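## Task

Move the black-handled espresso tamper onto the top surface of the long lab bench beside arm1, the steel tow-ball post onto the top of the wrapped box stack beside arm2, and the wooden pillar block onto the top of the wrapped box stack beside arm3. Each item must keep the upright orientation it has now, with its entire base resting on that top. Every other object must finish sitting directly on the top of the furniture it currently occupies. If any unheld object ends up on a shelf board lower than a top, the attempt fails. A placement that stays only because a robot is holding it does not count. At the end, open the grippers and pull the arms away.

## Robot and tools

Setup: three identical i2rt Big YAM arms named arm1, arm2 and arm3. Each has six revolute joints, a two-finger gripper and a wrist camera. With joints 1 and 6 at zero and the hand level and pointing forward, the wrist camera rides on top of the hand looking toward the fingertips. Reach is roughly 1.0 m from the joint 1 axis. Two fixed room cameras, room_a and room_b, also watch the scene. Small disturbances may occasionally nudge a loose object.

Frames: one shared scene frame with its origin on the floor and +z up. The hand point is the midpoint between the fingertips; the hand z axis runs along the fingers and the fingers close along its y axis. Foot poses are never printed.

execute_actions: argument actions is a list holding exactly one action (or empty, which only returns state and images). The action is an object keyed by arm name; under each arm goes joints, an object keyed by joint name with absolute target values (not offsets). Any subset of arms and joints may be named; all named motions start together and may finish at different times. Joints, units and ranges: joint1_rad -2.879 to 2.879 (base yaw, positive counter-clockwise seen from above, 0 faces the way the foot faces); joint2_rad 0 to 3.141 (shoulder, 0 has the upper arm pointing back roughly level, increasing lifts it up then forward); joint3_rad 0 to 3.019 (elbow, 0 fully folded, increasing opens it); joint4_rad -1.692 to 1.57 (hand pitch, positive tips fingers up); joint5_rad -1.57 to 1.57 (hand side swing, positive toward the arm's right); joint6_rad -2.094 to 2.094 (hand roll, positive clockwise viewed from behind the hand); gripper_m 0 to 0.093 metres of fingertip gap. Arrival tolerances are ±0.045, ±0.14, ±0.09, ±0.055, ±0.03, ±0.035 rad and ±0.003 m respectively. Optional cameras lists which images to return (arm1_cam_wrist, arm2_cam_wrist, arm3_cam_wrist, room_a, room_b, or all); omitted or null gives all, [] gives none. Unknown keys, names or out-of-range numbers reject the whole call and nothing moves. An action runs at most 15 s. Joints travel at different speeds, so the hand may sweep a wide curve between postures.

wait: seconds from 0 to 10; commands nothing and returns the same output as an empty action. zoom_image: camera plus region [x0, y0, x1, y1] in pixels from the top-left of that camera's latest full image, no larger than 504 by 504. Wrist images are 616x616 fisheye; room images are 896x504. finished_scene: scene number 1 or 2; irreversible; it reports success and gives the next task.

Reading results: each call returns per-robot state including joint_positions, joint_status, on_its_own and a pictures line naming the image order. joint_status per joint: off_target means it stopped short and may still push; contact_stop or time_out means it gave up its target and holds where it stopped, though a timed-out joint may keep a target within 0.375, 0.375, 0.113, 0.225, 0.075, 0.3 rad (joints 1 to 6) of its position and keep pushing, which on_its_own reports. In on_its_own, held at is the held target, not the actual position. A joint command not followed line, often with a cause, means a self/inter-arm clearance check blocked that arm's joint targets (its gripper target still runs); those joints read not_followed and may be retried on later actions until valid targets are sent. Empty calls never print that line. limit_stop_at_motor_heat marks a key halted by overheating; resend it. If any call reports a stop, later motion calls in the same reply are skipped.

Cautions: an arm omitted from an action may still drive toward its previous target. The arms do not stop on contact and can push hard; relieve a stuck joint by commanding its current reported position. Tiny target changes may produce no motion. A joint supporting a load sags. Sustained effort heats motors: a MOTOR HOT warning appears at 85 °C, and at 100 °C the arm and gripper go limp and drop (OVER-TEMPERATURE FAULT). The clearance check can react late and ignores fingers, gripper housings and wrist cameras, so keep arms apart; a hard squeeze between two robots fails and ends the run. Objects touching robots are fine. Never drop items, slam them, knock anything to the floor or out of the work area. Grip force is about 50 to 62 N per pad, lower on some. Arms act independently and do not wait on each other. The scene keeps running while you think, and fewer motion seconds is better. Before finishing, release everything and move arms clear.

Each tool is called as a command line: name --argument value for each argument, lists and objects as JSON in quotes; but a table of rows of numbers goes row by row, as --pt "numbers of a row", without its own name.

## Session

execute_actions --actions '[]'

Scene clock: 0.00 s.
arm1.joint_positions: joint1_rad=+0.497 joint2_rad=+0.589 joint3_rad=+1.452 joint4_rad=-1.533 joint5_rad=-0.277 joint6_rad=+0.736 gripper_m=+0.094
arm1.joint_status: not commanded
arm1.hand: x=-0.3330 y=+0.3242 z=+1.5105 quat_wxyz=(-0.433, -0.834, -0.327, +0.102) (m; scene frame)
arm2.joint_positions: joint1_rad=+0.696 joint2_rad=+0.288 joint3_rad=+1.386 joint4_rad=-1.374 joint5_rad=-0.148 joint6_rad=-0.531 gripper_m=+0.095
arm2.joint_status: not commanded
arm2.hand: x=+1.1926 y=+0.1397 z=+1.3935 quat_wxyz=(-0.467, -0.159, -0.782, +0.380) (m; scene frame)
arm3.joint_positions: joint1_rad=+0.501 joint2_rad=+0.381 joint3_rad=+1.497 joint4_rad=-1.363 joint5_rad=-0.150 joint6_rad=+0.545 gripper_m=+0.095
arm3.joint_status: not commanded
arm3.hand: x=-0.6904 y=-0.7377 z=+1.4947 quat_wxyz=(-0.604, -0.308, -0.726, -0.113) (m; scene frame)
pictures: arm1_cam_wrist, arm2_cam_wrist, arm3_cam_wrist, room_a, room_b
Images, in order (width x height): arm1_cam_wrist 616x616, arm2_cam_wrist 616x616, arm3_cam_wrist 616x616, room_a 896x504, room_b 896x504.

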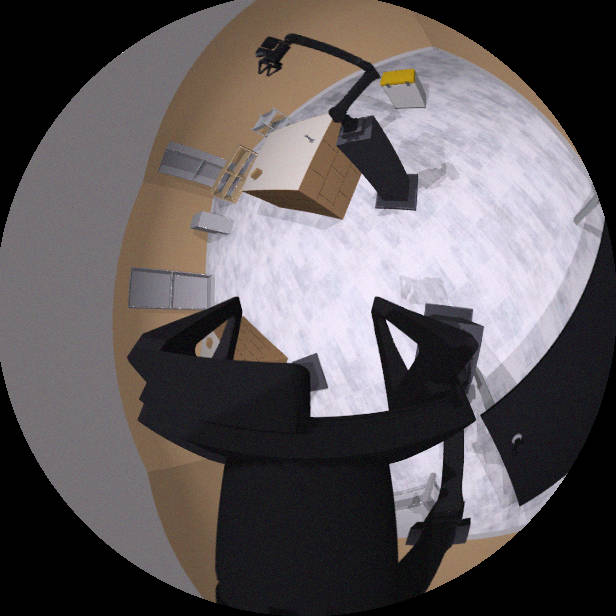

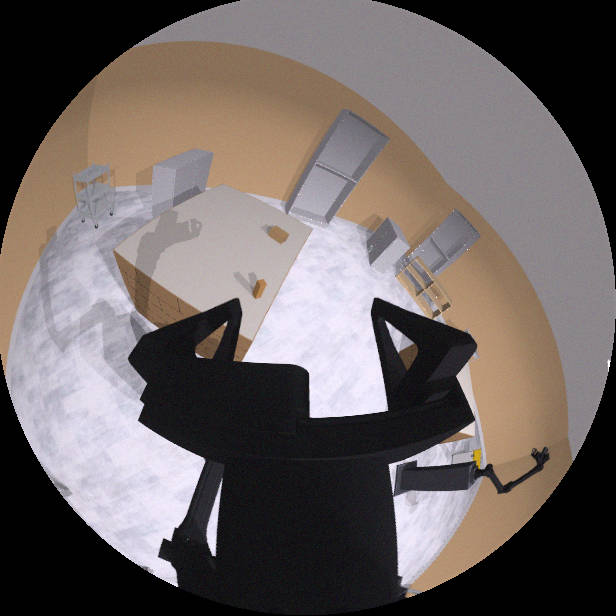

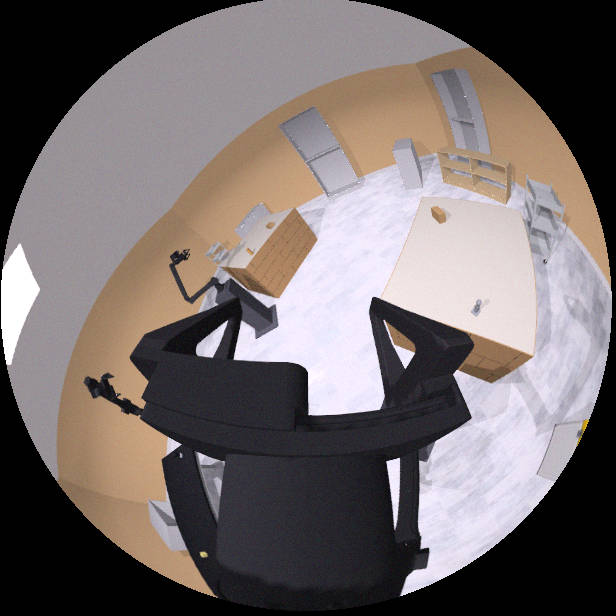

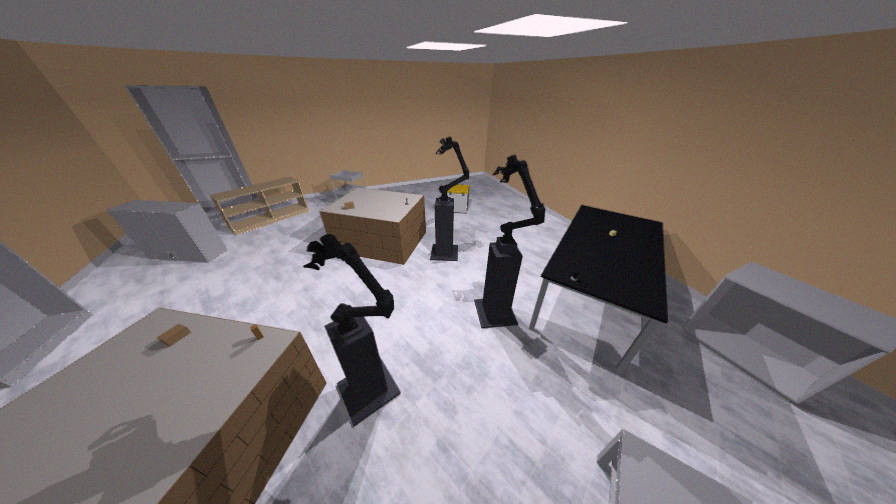

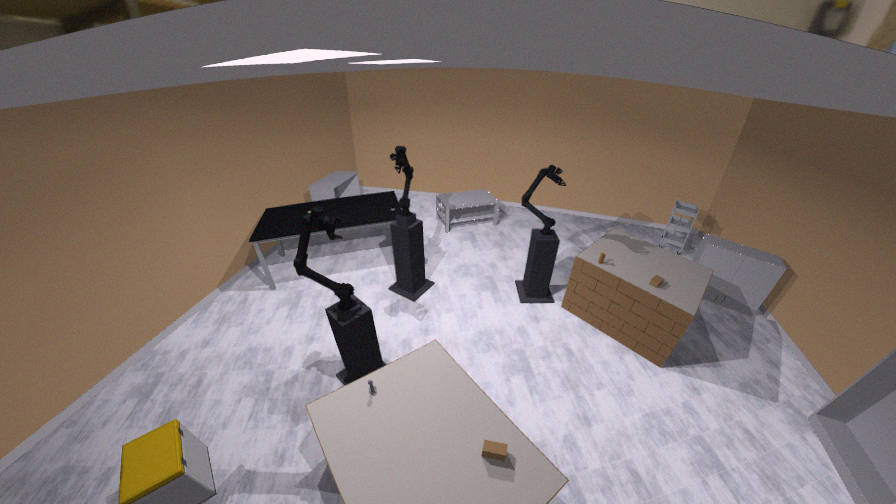

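zoom_image --camera "room_a" --region '[520, 190, 700, 330]'

zoom_image --camera "room_b" --region '[300, 330, 580, 504]'

zoom_image --camera "room_a" --region '[120, 280, 340, 400]'

Region (520, 190, 700, 330) of room_a's 896x504 image, scaled by 2.800, with more detail than that image has.

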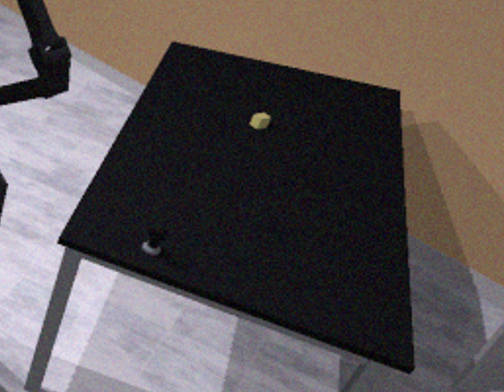

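Region (300, 330, 580, 504) of room_b's 896x504 image, scaled by 1.800, with more detail than that image has; it fills the top 313 rows of this view, and the rest is white.

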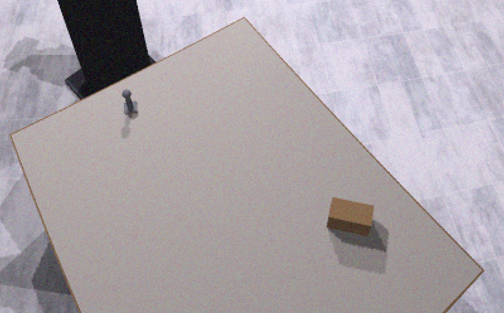

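Region (120, 280, 340, 400) of room_a's 896x504 image, scaled by 2.291, with more detail than that image has; it fills the top 275 rows of this view, and the rest is white.

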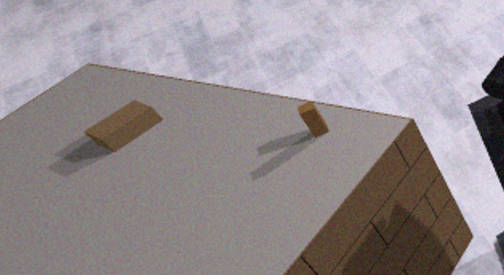

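execute_actions --actions '[{"arm1":{"joints":{"joint1_rad":0.4,"joint2_rad":1.0,"joint3_rad":1.0,"joint4_rad":0.0,"joint5_rad":0,"joint6_rad":0}},"arm2":{"joints":{"joint1_rad":0.88,"joint2_rad":1.4,"joint3_rad":1.3,"joint4_rad":-1.0,"joint5_rad":0,"joint6_rad":0}},"arm3":{"joints":{"joint1_rad":-0.4,"joint2_rad":1.3,"joint3_rad":1.3,"joint4_rad":-1.1,"joint5_rad":0,"joint6_rad":0}}}]'

Scene clock: 5.17 s.
arm1.joint_positions: joint1_rad=+0.407 joint2_rad=+1.002 joint3_rad=+0.968 joint4_rad=-0.025 joint5_rad=-0.003 joint6_rad=+0.009 gripper_m=+0.094
arm1.joint_status: all done
arm1.hand: x=-0.4902 y=+0.0323 z=+1.4252 quat_wxyz=(-0.408, -0.593, -0.429, +0.545) (m; scene frame)
arm2.joint_positions: joint1_rad=+0.871 joint2_rad=+1.407 joint3_rad=+1.293 joint4_rad=-1.014 joint5_rad=-0.004 joint6_rad=-0.013 gripper_m=+0.095
arm2.joint_status: all done
arm2.hand: x=+1.4606 y=-0.1838 z=+1.0637 quat_wxyz=(-0.198, -0.403, -0.889, +0.087) (m; scene frame)
arm3.joint_positions: joint1_rad=-0.407 joint2_rad=+1.313 joint3_rad=+1.287 joint4_rad=-1.111 joint5_rad=-0.001 joint6_rad=+0.008 gripper_m=+0.095
arm3.joint_status: all done
arm3.hand: x=-0.6570 y=-1.1801 z=+1.1559 quat_wxyz=(-0.171, -0.586, -0.781, +0.127) (m; scene frame)
pictures: arm1_cam_wrist, arm2_cam_wrist, arm3_cam_wrist, room_a, room_b
Images, in order (width x height): arm1_cam_wrist 616x616, arm2_cam_wrist 616x616, arm3_cam_wrist 616x616, room_a 896x504, room_b 896x504.

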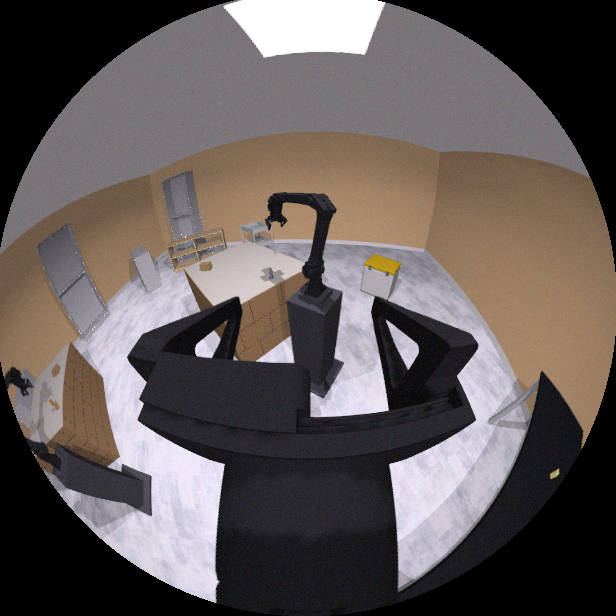

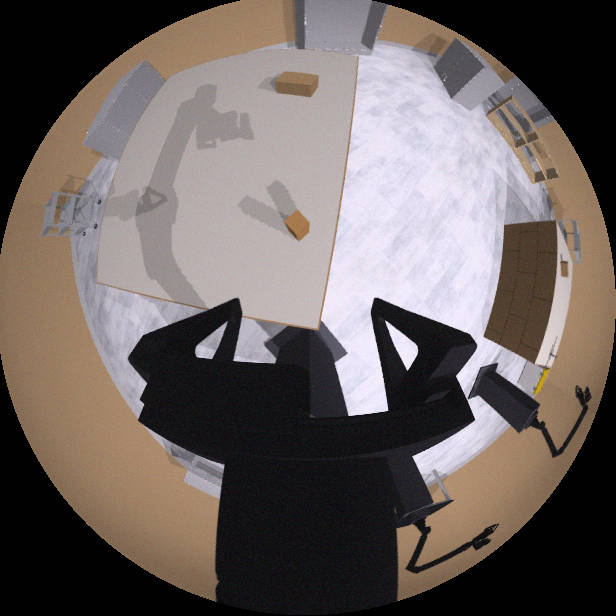

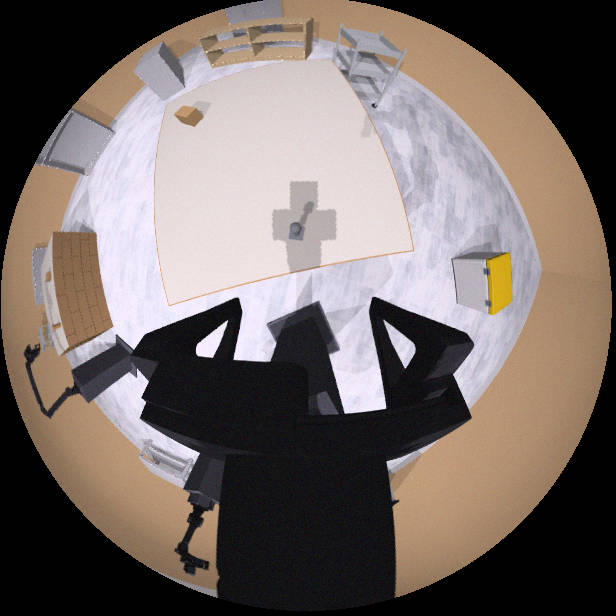

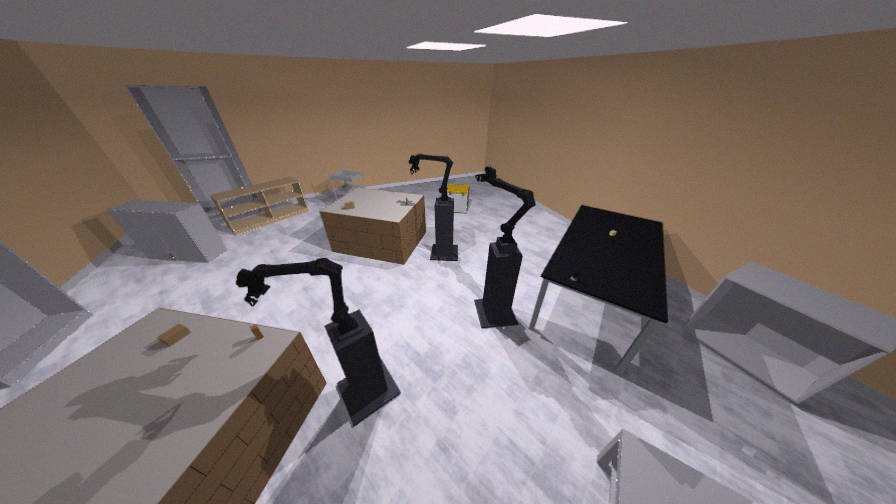

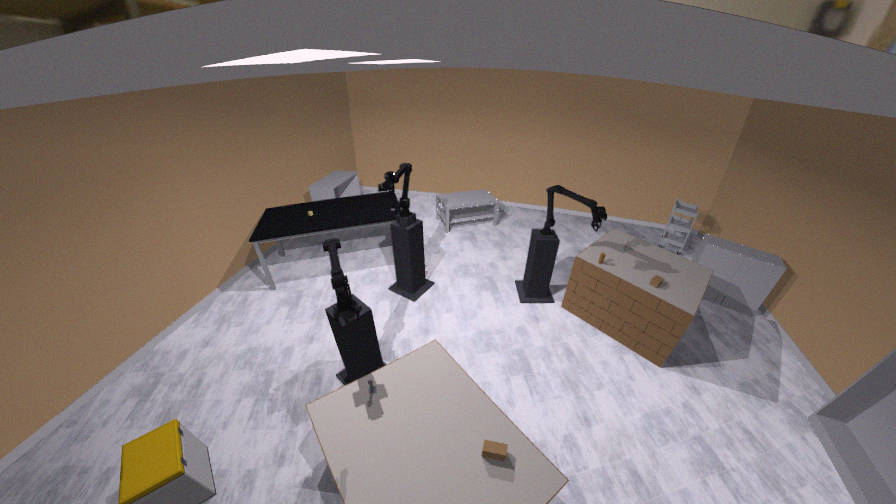

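execute_actions --actions '[{"arm1":{"joints":{"joint4_rad":-1.2}},"arm2":{"joints":{"joint3_rad":1.9}},"arm3":{"joints":{"joint2_rad":0.7}}}]' --cameras '["arm2_cam_wrist","arm3_cam_wrist"]'

Scene clock: 7.10 s.
arm1.joint_positions: joint1_rad=+0.407 joint2_rad=+1.002 joint3_rad=+0.968 joint4_rad=-1.183 joint5_rad=-0.003 joint6_rad=+0.009 gripper_m=+0.094
arm1.joint_status: all done
arm1.hand: x=-0.4394 y=+0.1876 z=+1.2114 quat_wxyz=(-0.105, -0.798, -0.579, +0.133) (m; scene frame)
arm2.joint_positions: joint1_rad=+0.871 joint2_rad=+1.393 joint3_rad=+1.852 joint4_rad=-1.011 joint5_rad=-0.004 joint6_rad=-0.013 gripper_m=+0.095
arm2.joint_status: all done
arm2.hand: x=+1.5003 y=-0.2334 z=+1.3693 quat_wxyz=(-0.441, -0.361, -0.796, +0.201) (m; scene frame)
arm3.joint_positions: joint1_rad=-0.407 joint2_rad=+0.704 joint3_rad=+1.287 joint4_rad=-1.111 joint5_rad=-0.001 joint6_rad=+0.008 gripper_m=+0.095
arm3.joint_status: all done
arm3.hand: x=-0.7046 y=-1.0204 z=+1.3893 quat_wxyz=(-0.399, -0.521, -0.695, +0.295) (m; scene frame)
pictures: arm2_cam_wrist, arm3_cam_wrist
Images, in order (width x height): arm2_cam_wrist 616x616, arm3_cam_wrist 616x616.

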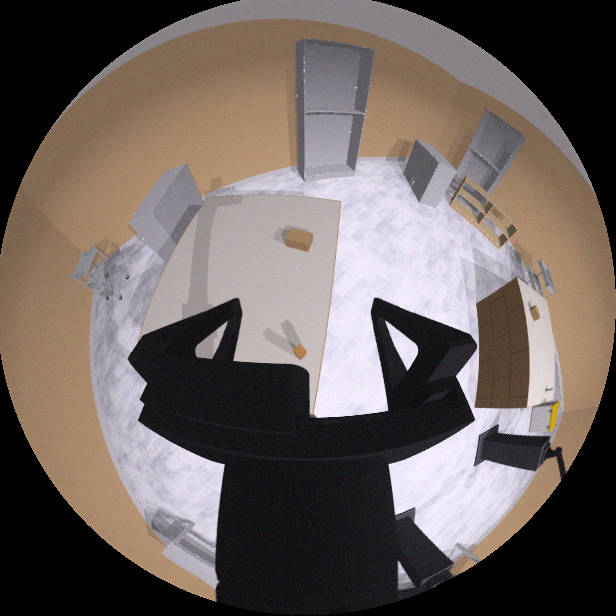

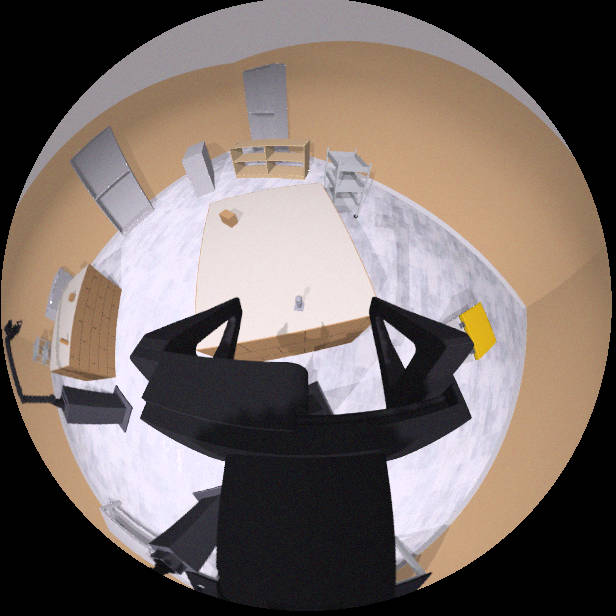

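zoom_image --camera "arm3_cam_wrist" --region '[260, 270, 340, 340]'

zoom_image --camera "arm2_cam_wrist" --region '[260, 310, 340, 380]'

Region (260, 270, 340, 340) of arm3_cam_wrist's 616x616 image, scaled by 6.300, with more detail than that image has; it fills the top 441 rows of this view, and the rest is white.

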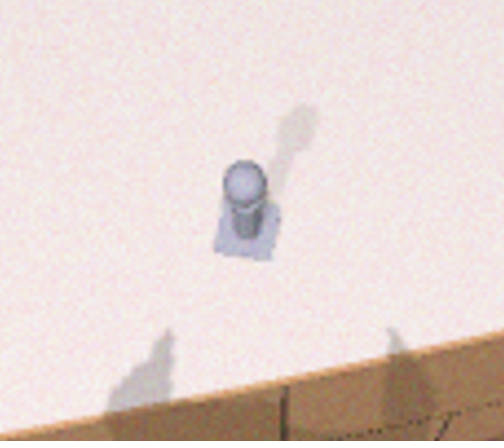

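Region (260, 310, 340, 380) of arm2_cam_wrist's 616x616 image, scaled by 6.300, with more detail than that image has; it fills the top 441 rows of this view, and the rest is white.

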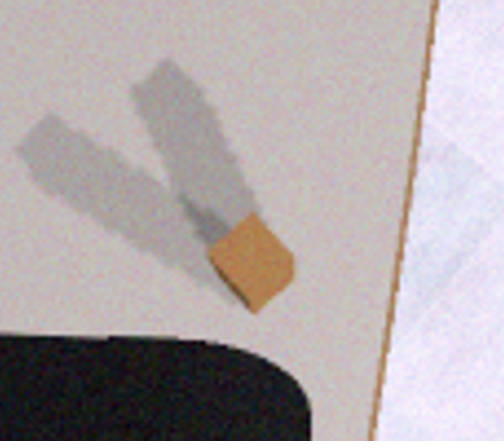

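execute_actions --actions '[{"arm1":{"joints":{"joint1_rad":0.355,"joint2_rad":1.46,"joint3_rad":0.65,"joint4_rad":0.84}},"arm2":{"joints":{"joint1_rad":0.89,"joint2_rad":2.10,"joint3_rad":1.89,"joint4_rad":-1.34,"joint6_rad":0.78}},"arm3":{"joints":{"joint1_rad":-0.36,"joint2_rad":1.515,"joint3_rad":0.71,"joint4_rad":0.03}}}]' --cameras '["arm2_cam_wrist","arm3_cam_wrist","room_b"]'

Scene clock: 13.43 s.
arm1.joint_positions: joint1_rad=+0.361 joint2_rad=+1.465 joint3_rad=+0.625 joint4_rad=+0.815 joint5_rad=-0.002 joint6_rad=+0.008 gripper_m=+0.094
arm1.joint_status: all done
arm1.hand: x=-0.5258 y=-0.0030 z=+1.1902 quat_wxyz=(-0.402, -0.593, -0.409, +0.565) (m; scene frame)
arm2.joint_positions: joint1_rad=+0.878 joint2_rad=+2.122 joint3_rad=+1.863 joint4_rad=-1.330 joint5_rad=-0.004 joint6_rad=+0.767 gripper_m=+0.095
arm2.joint_status: all done
arm2.hand: x=+1.5490 y=-0.2793 z=+0.8874 quat_wxyz=(+0.012, -0.725, -0.688, -0.006) (m; scene frame)
arm3.joint_positions: joint1_rad=-0.364 joint2_rad=+1.515 joint3_rad=+0.691 joint4_rad=+0.009 joint5_rad=-0.001 joint6_rad=+0.008 gripper_m=+0.095
arm3.joint_status: all done
arm3.hand: x=-0.6312 y=-1.1926 z=+0.9284 quat_wxyz=(-0.300, -0.542, -0.756, +0.212) (m; scene frame)
pictures: arm2_cam_wrist, arm3_cam_wrist, room_b
Images, in order (width x height): arm2_cam_wrist 616x616, arm3_cam_wrist 616x616, room_b 896x504.

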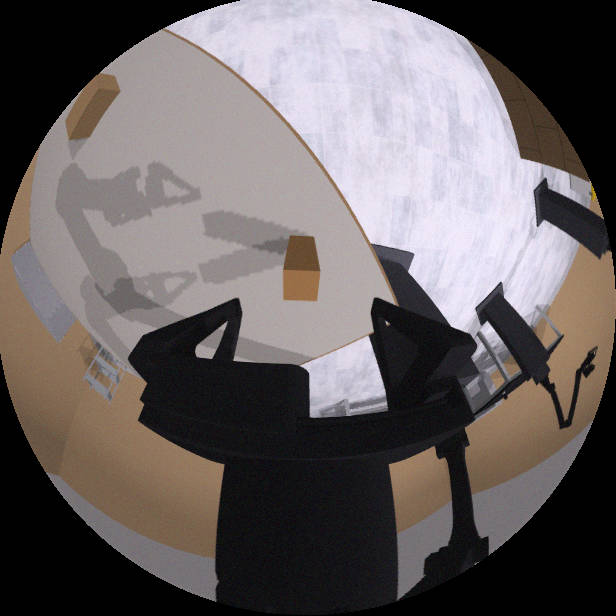

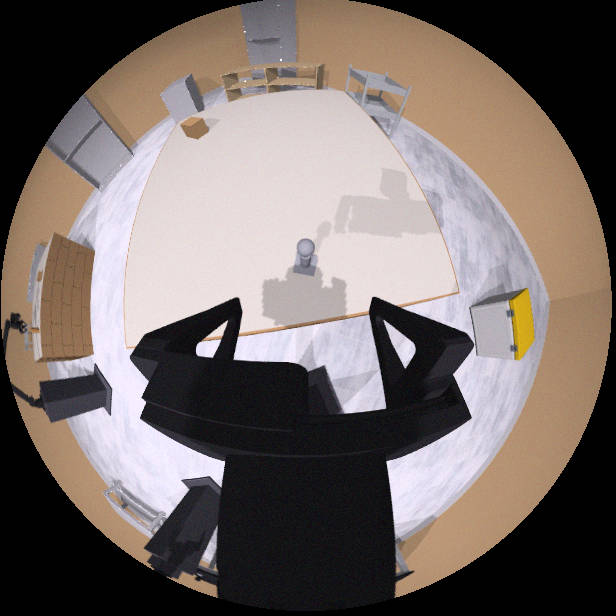

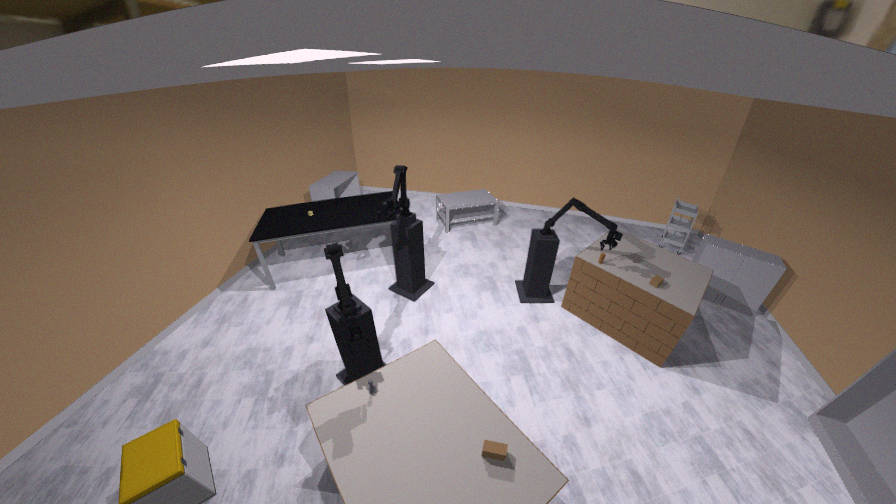

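zoom_image --camera "arm3_cam_wrist" --region '[225, 220, 385, 330]'

zoom_image --camera "arm2_cam_wrist" --region '[225, 220, 385, 330]'

Region (225, 220, 385, 330) of arm3_cam_wrist's 616x616 image, scaled by 3.150, with more detail than that image has; it fills the top 346 rows of this view, and the rest is white.

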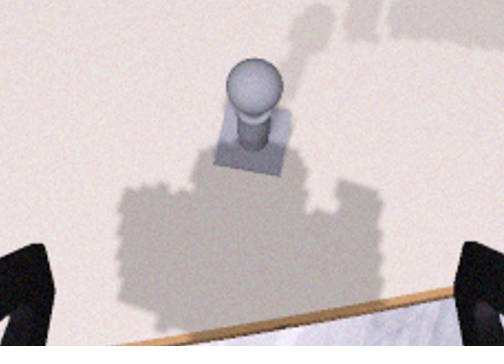

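Region (225, 220, 385, 330) of arm2_cam_wrist's 616x616 image, scaled by 3.150, with more detail than that image has; it fills the top 346 rows of this view, and the rest is white.

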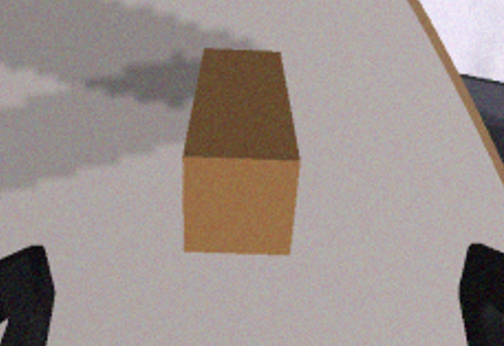

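execute_actions --actions '[{"arm2":{"joints":{"joint1_rad":0.912,"joint2_rad":2.13,"joint3_rad":1.74,"joint4_rad":-1.13}},"arm3":{"joints":{"joint2_rad":1.935,"joint3_rad":0.865,"joint4_rad":0.32}}}]' --cameras '["arm2_cam_wrist","arm3_cam_wrist","arm1_cam_wrist"]'

Scene clock: 16.20 s.
arm1.joint_positions: joint1_rad=+0.361 joint2_rad=+1.465 joint3_rad=+0.625 joint4_rad=+0.815 joint5_rad=-0.002 joint6_rad=+0.008 gripper_m=+0.094
arm1.joint_status: not commanded
arm1.hand: x=-0.5258 y=-0.0030 z=+1.1902 quat_wxyz=(-0.402, -0.593, -0.409, +0.565) (m; scene frame)
arm2.joint_positions: joint1_rad=+0.907 joint2_rad=+2.131 joint3_rad=+1.739 joint4_rad=-1.144 joint5_rad=-0.003 joint6_rad=+0.767 gripper_m=+0.095
arm2.joint_status: all done
arm2.hand: x=+1.5624 y=-0.2659 z=+0.8375 quat_wxyz=(-0.015, -0.715, -0.699, -0.005) (m; scene frame)
arm3.joint_positions: joint1_rad=-0.364 joint2_rad=+1.953 joint3_rad=+0.848 joint4_rad=+0.300 joint5_rad=-0.001 joint6_rad=+0.008 gripper_m=+0.095
arm3.joint_status: all done
arm3.hand: x=-0.6082 y=-1.2595 z=+0.8125 quat_wxyz=(-0.303, -0.541, -0.755, +0.214) (m; scene frame)
pictures: arm1_cam_wrist, arm2_cam_wrist, arm3_cam_wrist
Images, in order (width x height): arm1_cam_wrist 616x616, arm2_cam_wrist 616x616, arm3_cam_wrist 616x616.

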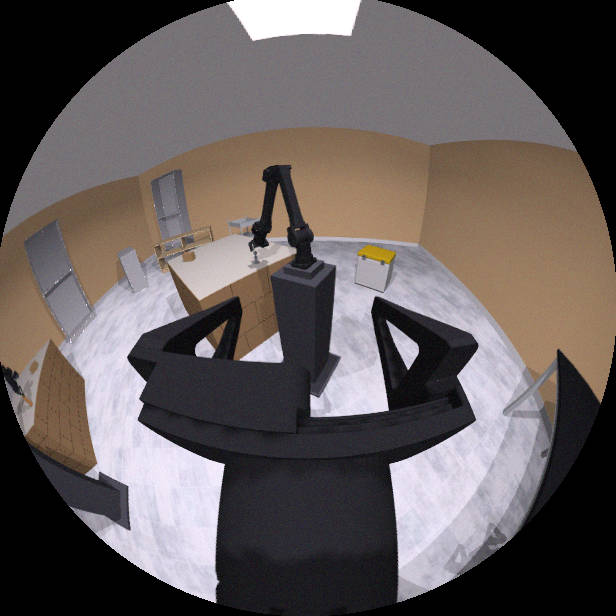

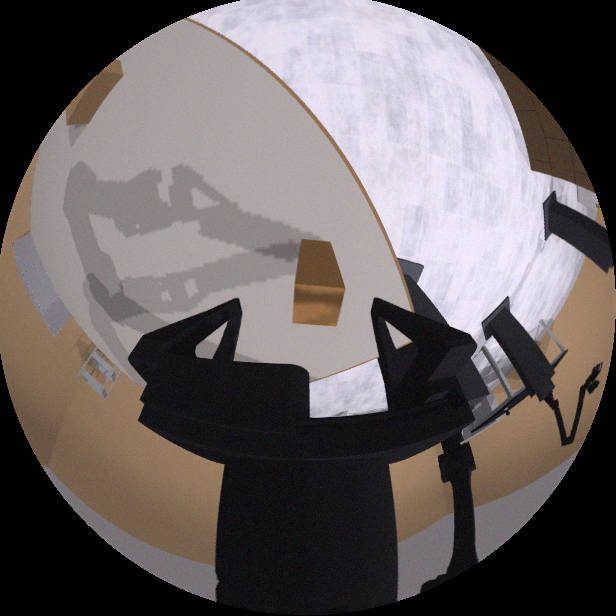

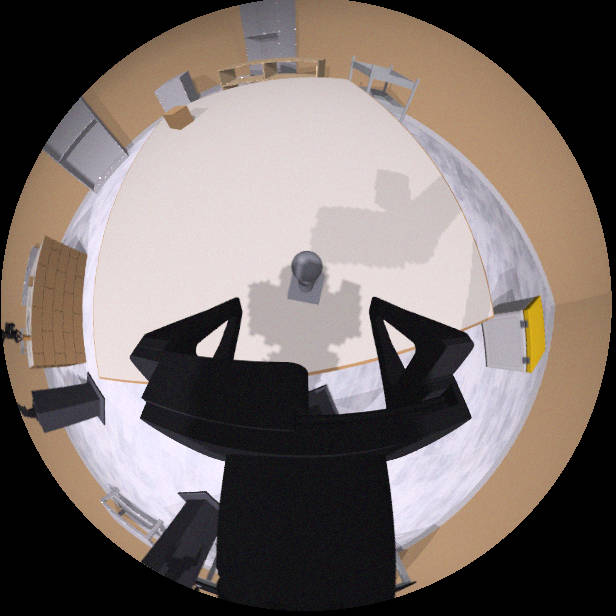

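zoom_image --camera "arm3_cam_wrist" --region '[225, 230, 385, 340]'

zoom_image --camera "arm2_cam_wrist" --region '[225, 230, 385, 340]'

Region (225, 230, 385, 340) of arm3_cam_wrist's 616x616 image, scaled by 3.150, with more detail than that image has; it fills the top 346 rows of this view, and the rest is white.

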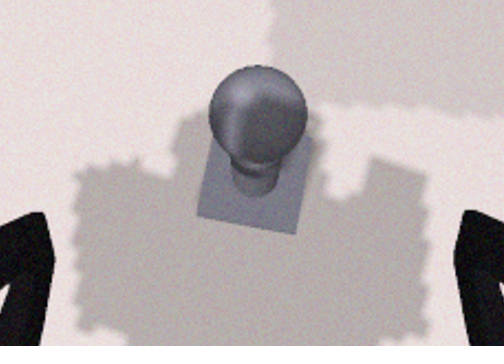

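Region (225, 230, 385, 340) of arm2_cam_wrist's 616x616 image, scaled by 3.150, with more detail than that image has; it fills the top 346 rows of this view, and the rest is white.

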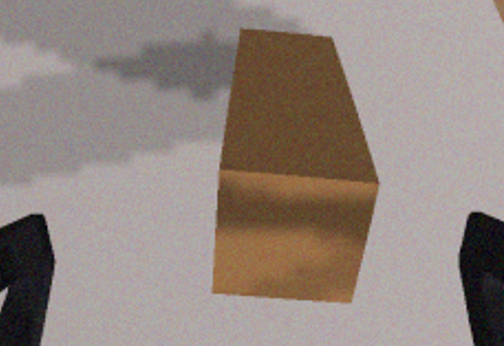

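execute_actions --actions '[{"arm2":{"joints":{"joint2_rad":2.155,"joint3_rad":1.70,"joint4_rad":-1.10,"joint6_rad":0.82,"gripper_m":0.07}},"arm3":{"joints":{"joint2_rad":2.125,"joint3_rad":1.02,"joint4_rad":0.355,"gripper_m":0.06}}}]' --cameras '["arm2_cam_wrist","arm3_cam_wrist"]'

Scene clock: 18.20 s.
arm1.joint_positions: joint1_rad=+0.361 joint2_rad=+1.465 joint3_rad=+0.625 joint4_rad=+0.815 joint5_rad=-0.002 joint6_rad=+0.008 gripper_m=+0.094
arm1.joint_status: not commanded
arm1.hand: x=-0.5258 y=-0.0030 z=+1.1902 quat_wxyz=(-0.402, -0.593, -0.409, +0.565) (m; scene frame)
arm2.joint_positions: joint1_rad=+0.907 joint2_rad=+2.145 joint3_rad=+1.704 joint4_rad=-1.114 joint5_rad=-0.003 joint6_rad=+0.807 gripper_m=+0.070
arm2.joint_status: all done
arm2.hand: x=+1.5569 y=-0.2596 z=+0.8164 quat_wxyz=(-0.005, -0.729, -0.684, -0.005) (m; scene frame)
arm3.joint_positions: joint1_rad=-0.364 joint2_rad=+2.138 joint3_rad=+0.995 joint4_rad=+0.338 joint5_rad=-0.001 joint6_rad=+0.008 gripper_m=+0.060
arm3.joint_status: all done
arm3.hand: x=-0.5939 y=-1.3006 z=+0.7633 quat_wxyz=(-0.304, -0.541, -0.755, +0.215) (m; scene frame)
pictures: arm2_cam_wrist, arm3_cam_wrist
Images, in order (width x height): arm2_cam_wrist 616x616, arm3_cam_wrist 616x616.

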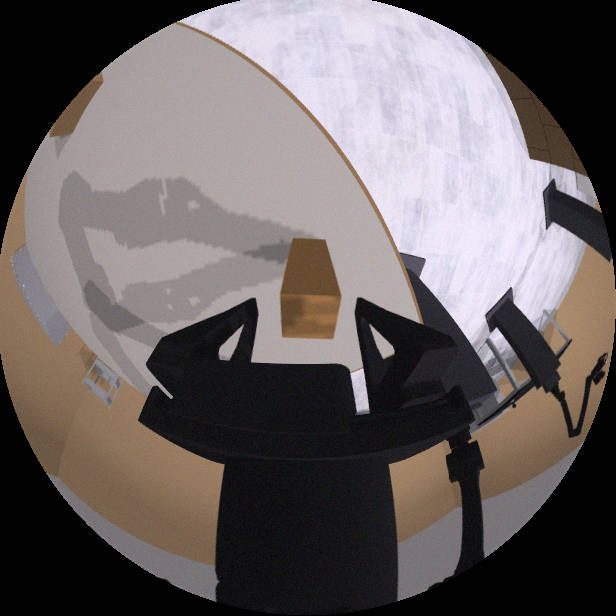

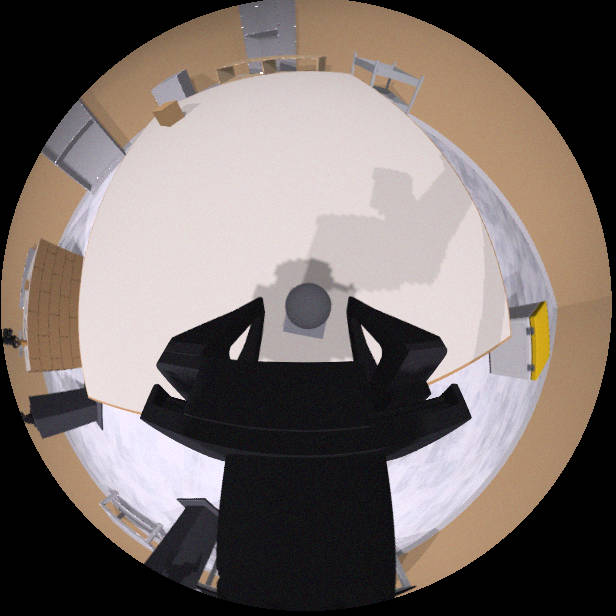

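execute_actions --actions '[{"arm2":{"joints":{"gripper_m":0.02}},"arm3":{"joints":{"joint3_rad":1.034,"gripper_m":0.045}}}]' --cameras '["arm2_cam_wrist","arm3_cam_wrist"]'

Scene clock: 19.07 s.
arm1.joint_positions: joint1_rad=+0.361 joint2_rad=+1.465 joint3_rad=+0.625 joint4_rad=+0.815 joint5_rad=-0.002 joint6_rad=+0.008 gripper_m=+0.094
arm1.joint_status: not commanded
arm1.hand: x=-0.5258 y=-0.0030 z=+1.1902 quat_wxyz=(-0.402, -0.593, -0.409, +0.565) (m; scene frame)
arm2.joint_positions: joint1_rad=+0.907 joint2_rad=+2.145 joint3_rad=+1.704 joint4_rad=-1.114 joint5_rad=-0.002 joint6_rad=+0.807 gripper_m=+0.035
arm2.joint_status: gripper_m off_target (ended at +0.035, target +0.020)
arm2.hand: x=+1.5569 y=-0.2599 z=+0.8164 quat_wxyz=(-0.005, -0.729, -0.684, -0.005) (m; scene frame)
arm3.joint_positions: joint1_rad=-0.364 joint2_rad=+2.138 joint3_rad=+0.995 joint4_rad=+0.338 joint5_rad=-0.001 joint6_rad=+0.008 gripper_m=+0.045
arm3.joint_status: all done
arm3.hand: x=-0.5939 y=-1.3006 z=+0.7633 quat_wxyz=(-0.304, -0.541, -0.755, +0.215) (m; scene frame)
pictures: arm2_cam_wrist, arm3_cam_wrist
Images, in order (width x height): arm2_cam_wrist 616x616, arm3_cam_wrist 616x616.

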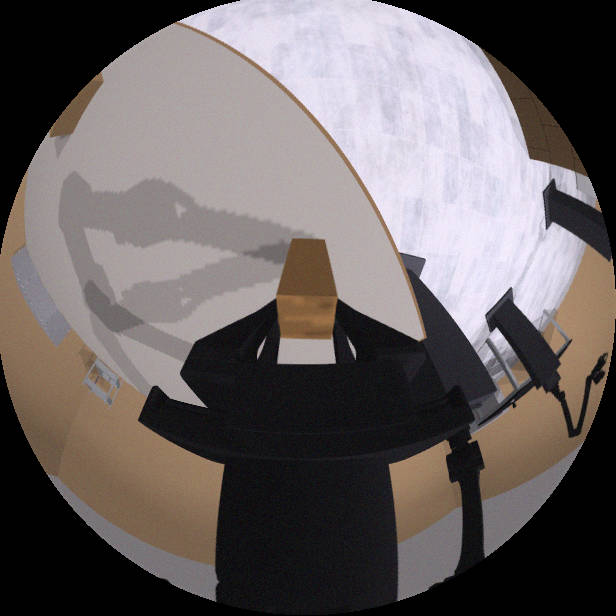

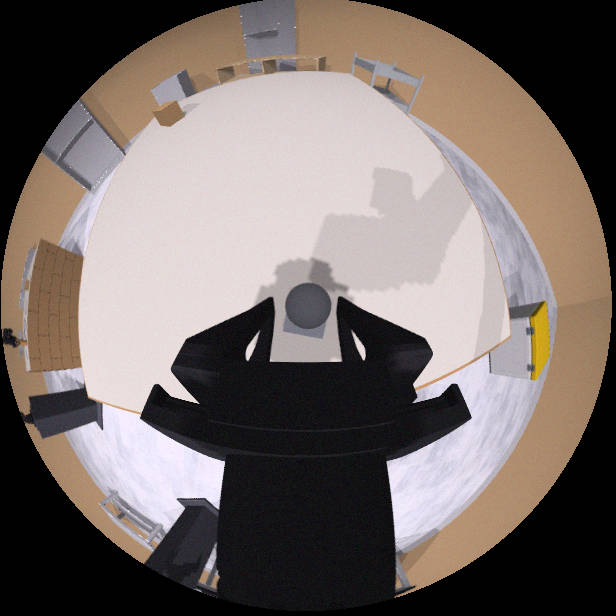

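execute_actions --actions '[{"arm1":{"joints":{"joint1_rad":2.08}},"arm2":{"joints":{"joint2_rad":1.99,"joint3_rad":1.98,"joint4_rad":-1.54}},"arm3":{"joints":{"joint2_rad":1.6,"joint3_rad":0.85,"joint4_rad":0.05,"gripper_m":0.085}}}]' --cameras '["arm2_cam_wrist","room_b"]'

Scene clock: 23.03 s.
arm1.joint_positions: joint1_rad=+2.081 joint2_rad=+1.465 joint3_rad=+0.625 joint4_rad=+0.815 joint5_rad=+0.000 joint6_rad=+0.007 gripper_m=+0.094
arm1.joint_status: all done
arm1.hand: x=+0.2026 y=+0.4027 z=+1.2021 quat_wxyz=(-0.699, -0.079, -0.708, +0.064) (m; scene frame)
arm2.joint_positions: joint1_rad=+0.907 joint2_rad=+1.987 joint3_rad=+1.946 joint4_rad=-1.528 joint5_rad=-0.002 joint6_rad=+0.807 gripper_m=+0.035
arm2.joint_status: all done
arm2.hand: x=+1.5467 y=-0.2507 z=+1.0018 quat_wxyz=(+0.002, -0.729, -0.684, -0.005) (m; scene frame)
arm3.joint_positions: joint1_rad=-0.364 joint2_rad=+1.598 joint3_rad=+0.840 joint4_rad=+0.059 joint5_rad=-0.001 joint6_rad=+0.008 gripper_m=+0.085
arm3.joint_status: all done
arm3.hand: x=-0.6086 y=-1.2576 z=+0.9608 quat_wxyz=(-0.343, -0.529, -0.738, +0.242) (m; scene frame)
pictures: arm2_cam_wrist, room_b
Images, in order (width x height): arm2_cam_wrist 616x616, room_b 896x504.

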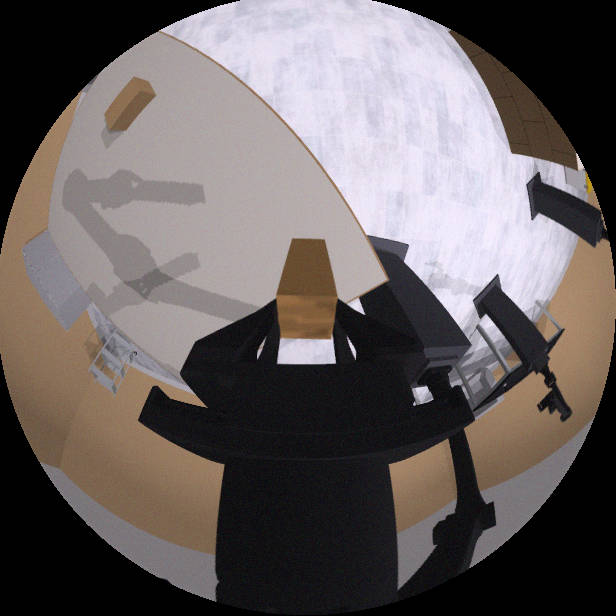

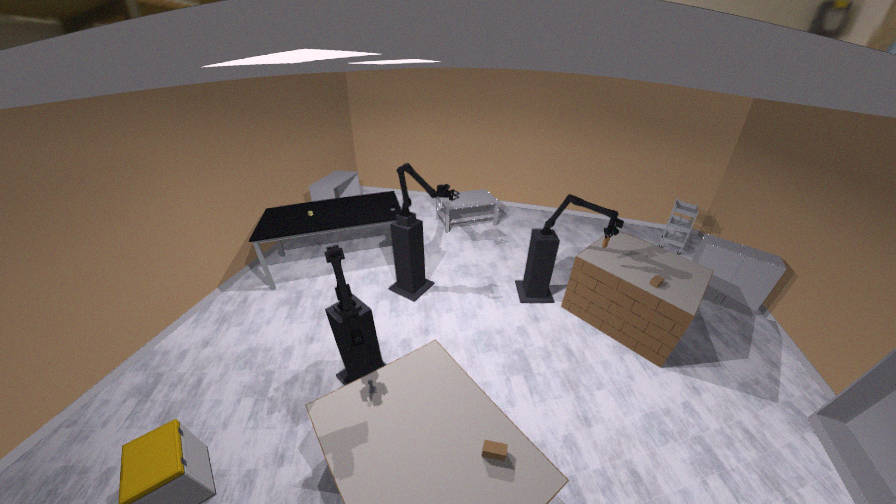

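execute_actions --actions '[{"arm1":{"joints":{"joint1_rad":2.075,"joint2_rad":2.74,"joint3_rad":1.61,"joint4_rad":1.485,"gripper_m":0.085}},"arm2":{"joints":{"joint1_rad":-1.62,"joint6_rad":-0.01}},"arm3":{"joints":{"joint1_rad":2.094,"joint2_rad":1.256,"joint3_rad":1.09,"joint4_rad":-0.62}}}]' --cameras '["arm1_cam_wrist","arm2_cam_wrist","room_a"]'

Scene clock: 26.20 s.
arm1.joint_positions: joint1_rad=+2.081 joint2_rad=+2.750 joint3_rad=+1.586 joint4_rad=+1.462 joint5_rad=+0.000 joint6_rad=+0.007 gripper_m=+0.085
arm1.joint_status: all done
arm1.hand: x=+0.4348 y=+0.3584 z=+0.9138 quat_wxyz=(-0.803, -0.066, -0.587, +0.075) (m; scene frame)
arm2.joint_positions: joint1_rad=-1.629 joint2_rad=+2.004 joint3_rad=+1.946 joint4_rad=-1.528 joint5_rad=+0.002 joint6_rad=+0.003 gripper_m=+0.035
arm2.joint_status: all done
arm2.hand: x=+0.5230 y=+0.3429 z=+0.9954 quat_wxyz=(+0.005, -0.994, +0.112, -0.008) (m; scene frame)
arm3.joint_positions: joint1_rad=+2.100 joint2_rad=+1.271 joint3_rad=+1.078 joint4_rad=-0.611 joint5_rad=-0.001 joint6_rad=+0.006 gripper_m=+0.085
arm3.joint_status: all done
arm3.hand: x=-0.6177 y=-0.2340 z=+1.1403 quat_wxyz=(-0.305, +0.531, -0.760, -0.219) (m; scene frame)
pictures: arm1_cam_wrist, arm2_cam_wrist, room_a
Images, in order (width x height): arm1_cam_wrist 616x616, arm2_cam_wrist 616x616, room_a 896x504.

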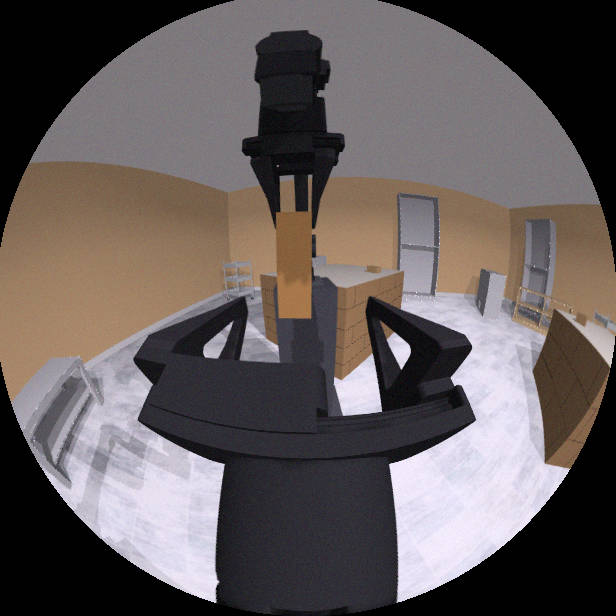

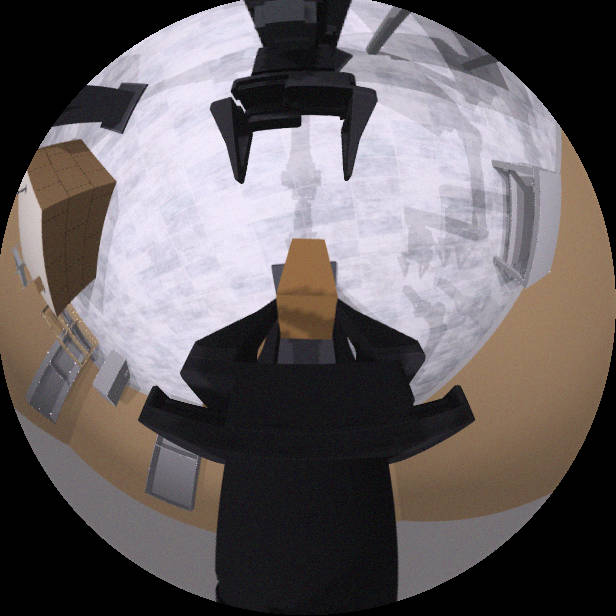

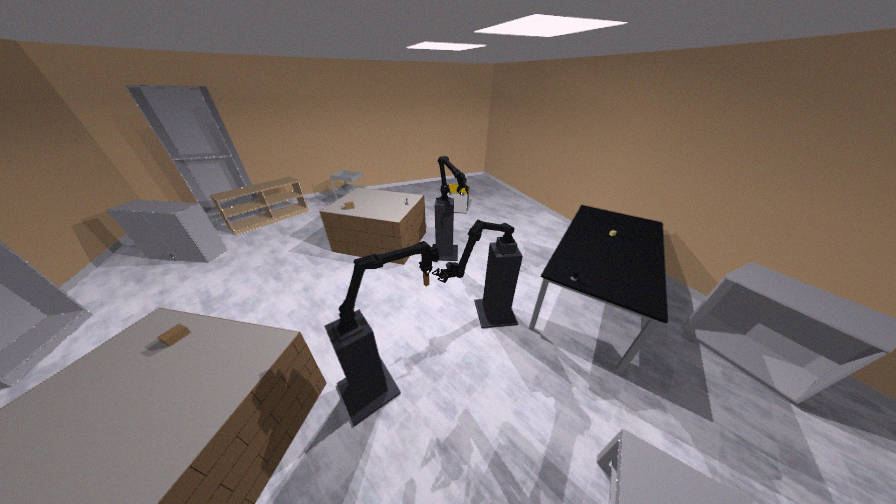

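execute_actions --actions '[{"arm1":{"joints":{"joint2_rad":2.85,"joint3_rad":1.94,"joint4_rad":1.235}},"arm2":{"joints":{"joint1_rad":-1.60}}}]' --cameras '["arm1_cam_wrist","arm2_cam_wrist"]'

Scene clock: 28.20 s.
arm1.joint_positions: joint1_rad=+2.081 joint2_rad=+2.831 joint3_rad=+1.916 joint4_rad=+1.252 joint5_rad=+0.000 joint6_rad=+0.007 gripper_m=+0.085
arm1.joint_status: all done
arm1.hand: x=+0.5169 y=+0.3412 z=+0.9412 quat_wxyz=(-0.815, -0.065, -0.571, +0.076) (m; scene frame)
arm2.joint_positions: joint1_rad=-1.607 joint2_rad=+2.004 joint3_rad=+1.946 joint4_rad=-1.528 joint5_rad=+0.002 joint6_rad=+0.002 gripper_m=+0.035
arm2.joint_status: all done
arm2.hand: x=+0.5201 y=+0.3295 z=+0.9953 quat_wxyz=(+0.005, -0.995, +0.101, -0.008) (m; scene frame)
arm3.joint_positions: joint1_rad=+2.100 joint2_rad=+1.271 joint3_rad=+1.078 joint4_rad=-0.611 joint5_rad=-0.001 joint6_rad=+0.006 gripper_m=+0.085
arm3.joint_status: not commanded
arm3.hand: x=-0.6177 y=-0.2340 z=+1.1403 quat_wxyz=(-0.305, +0.531, -0.760, -0.219) (m; scene frame)
pictures: arm1_cam_wrist, arm2_cam_wrist
Images, in order (width x height): arm1_cam_wrist 616x616, arm2_cam_wrist 616x616.

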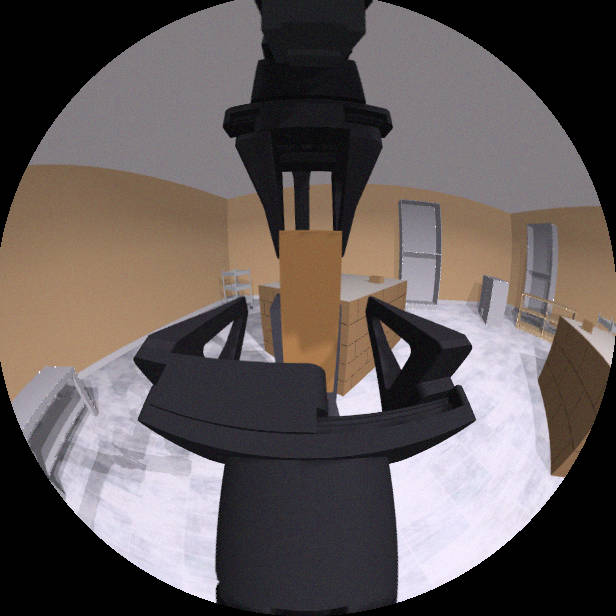

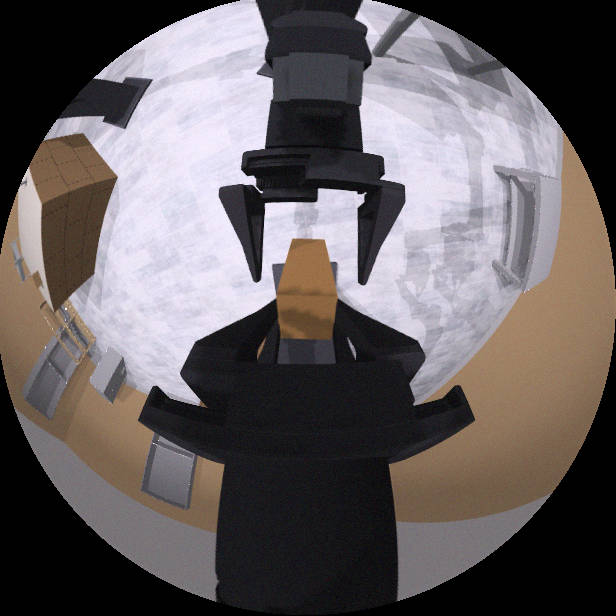

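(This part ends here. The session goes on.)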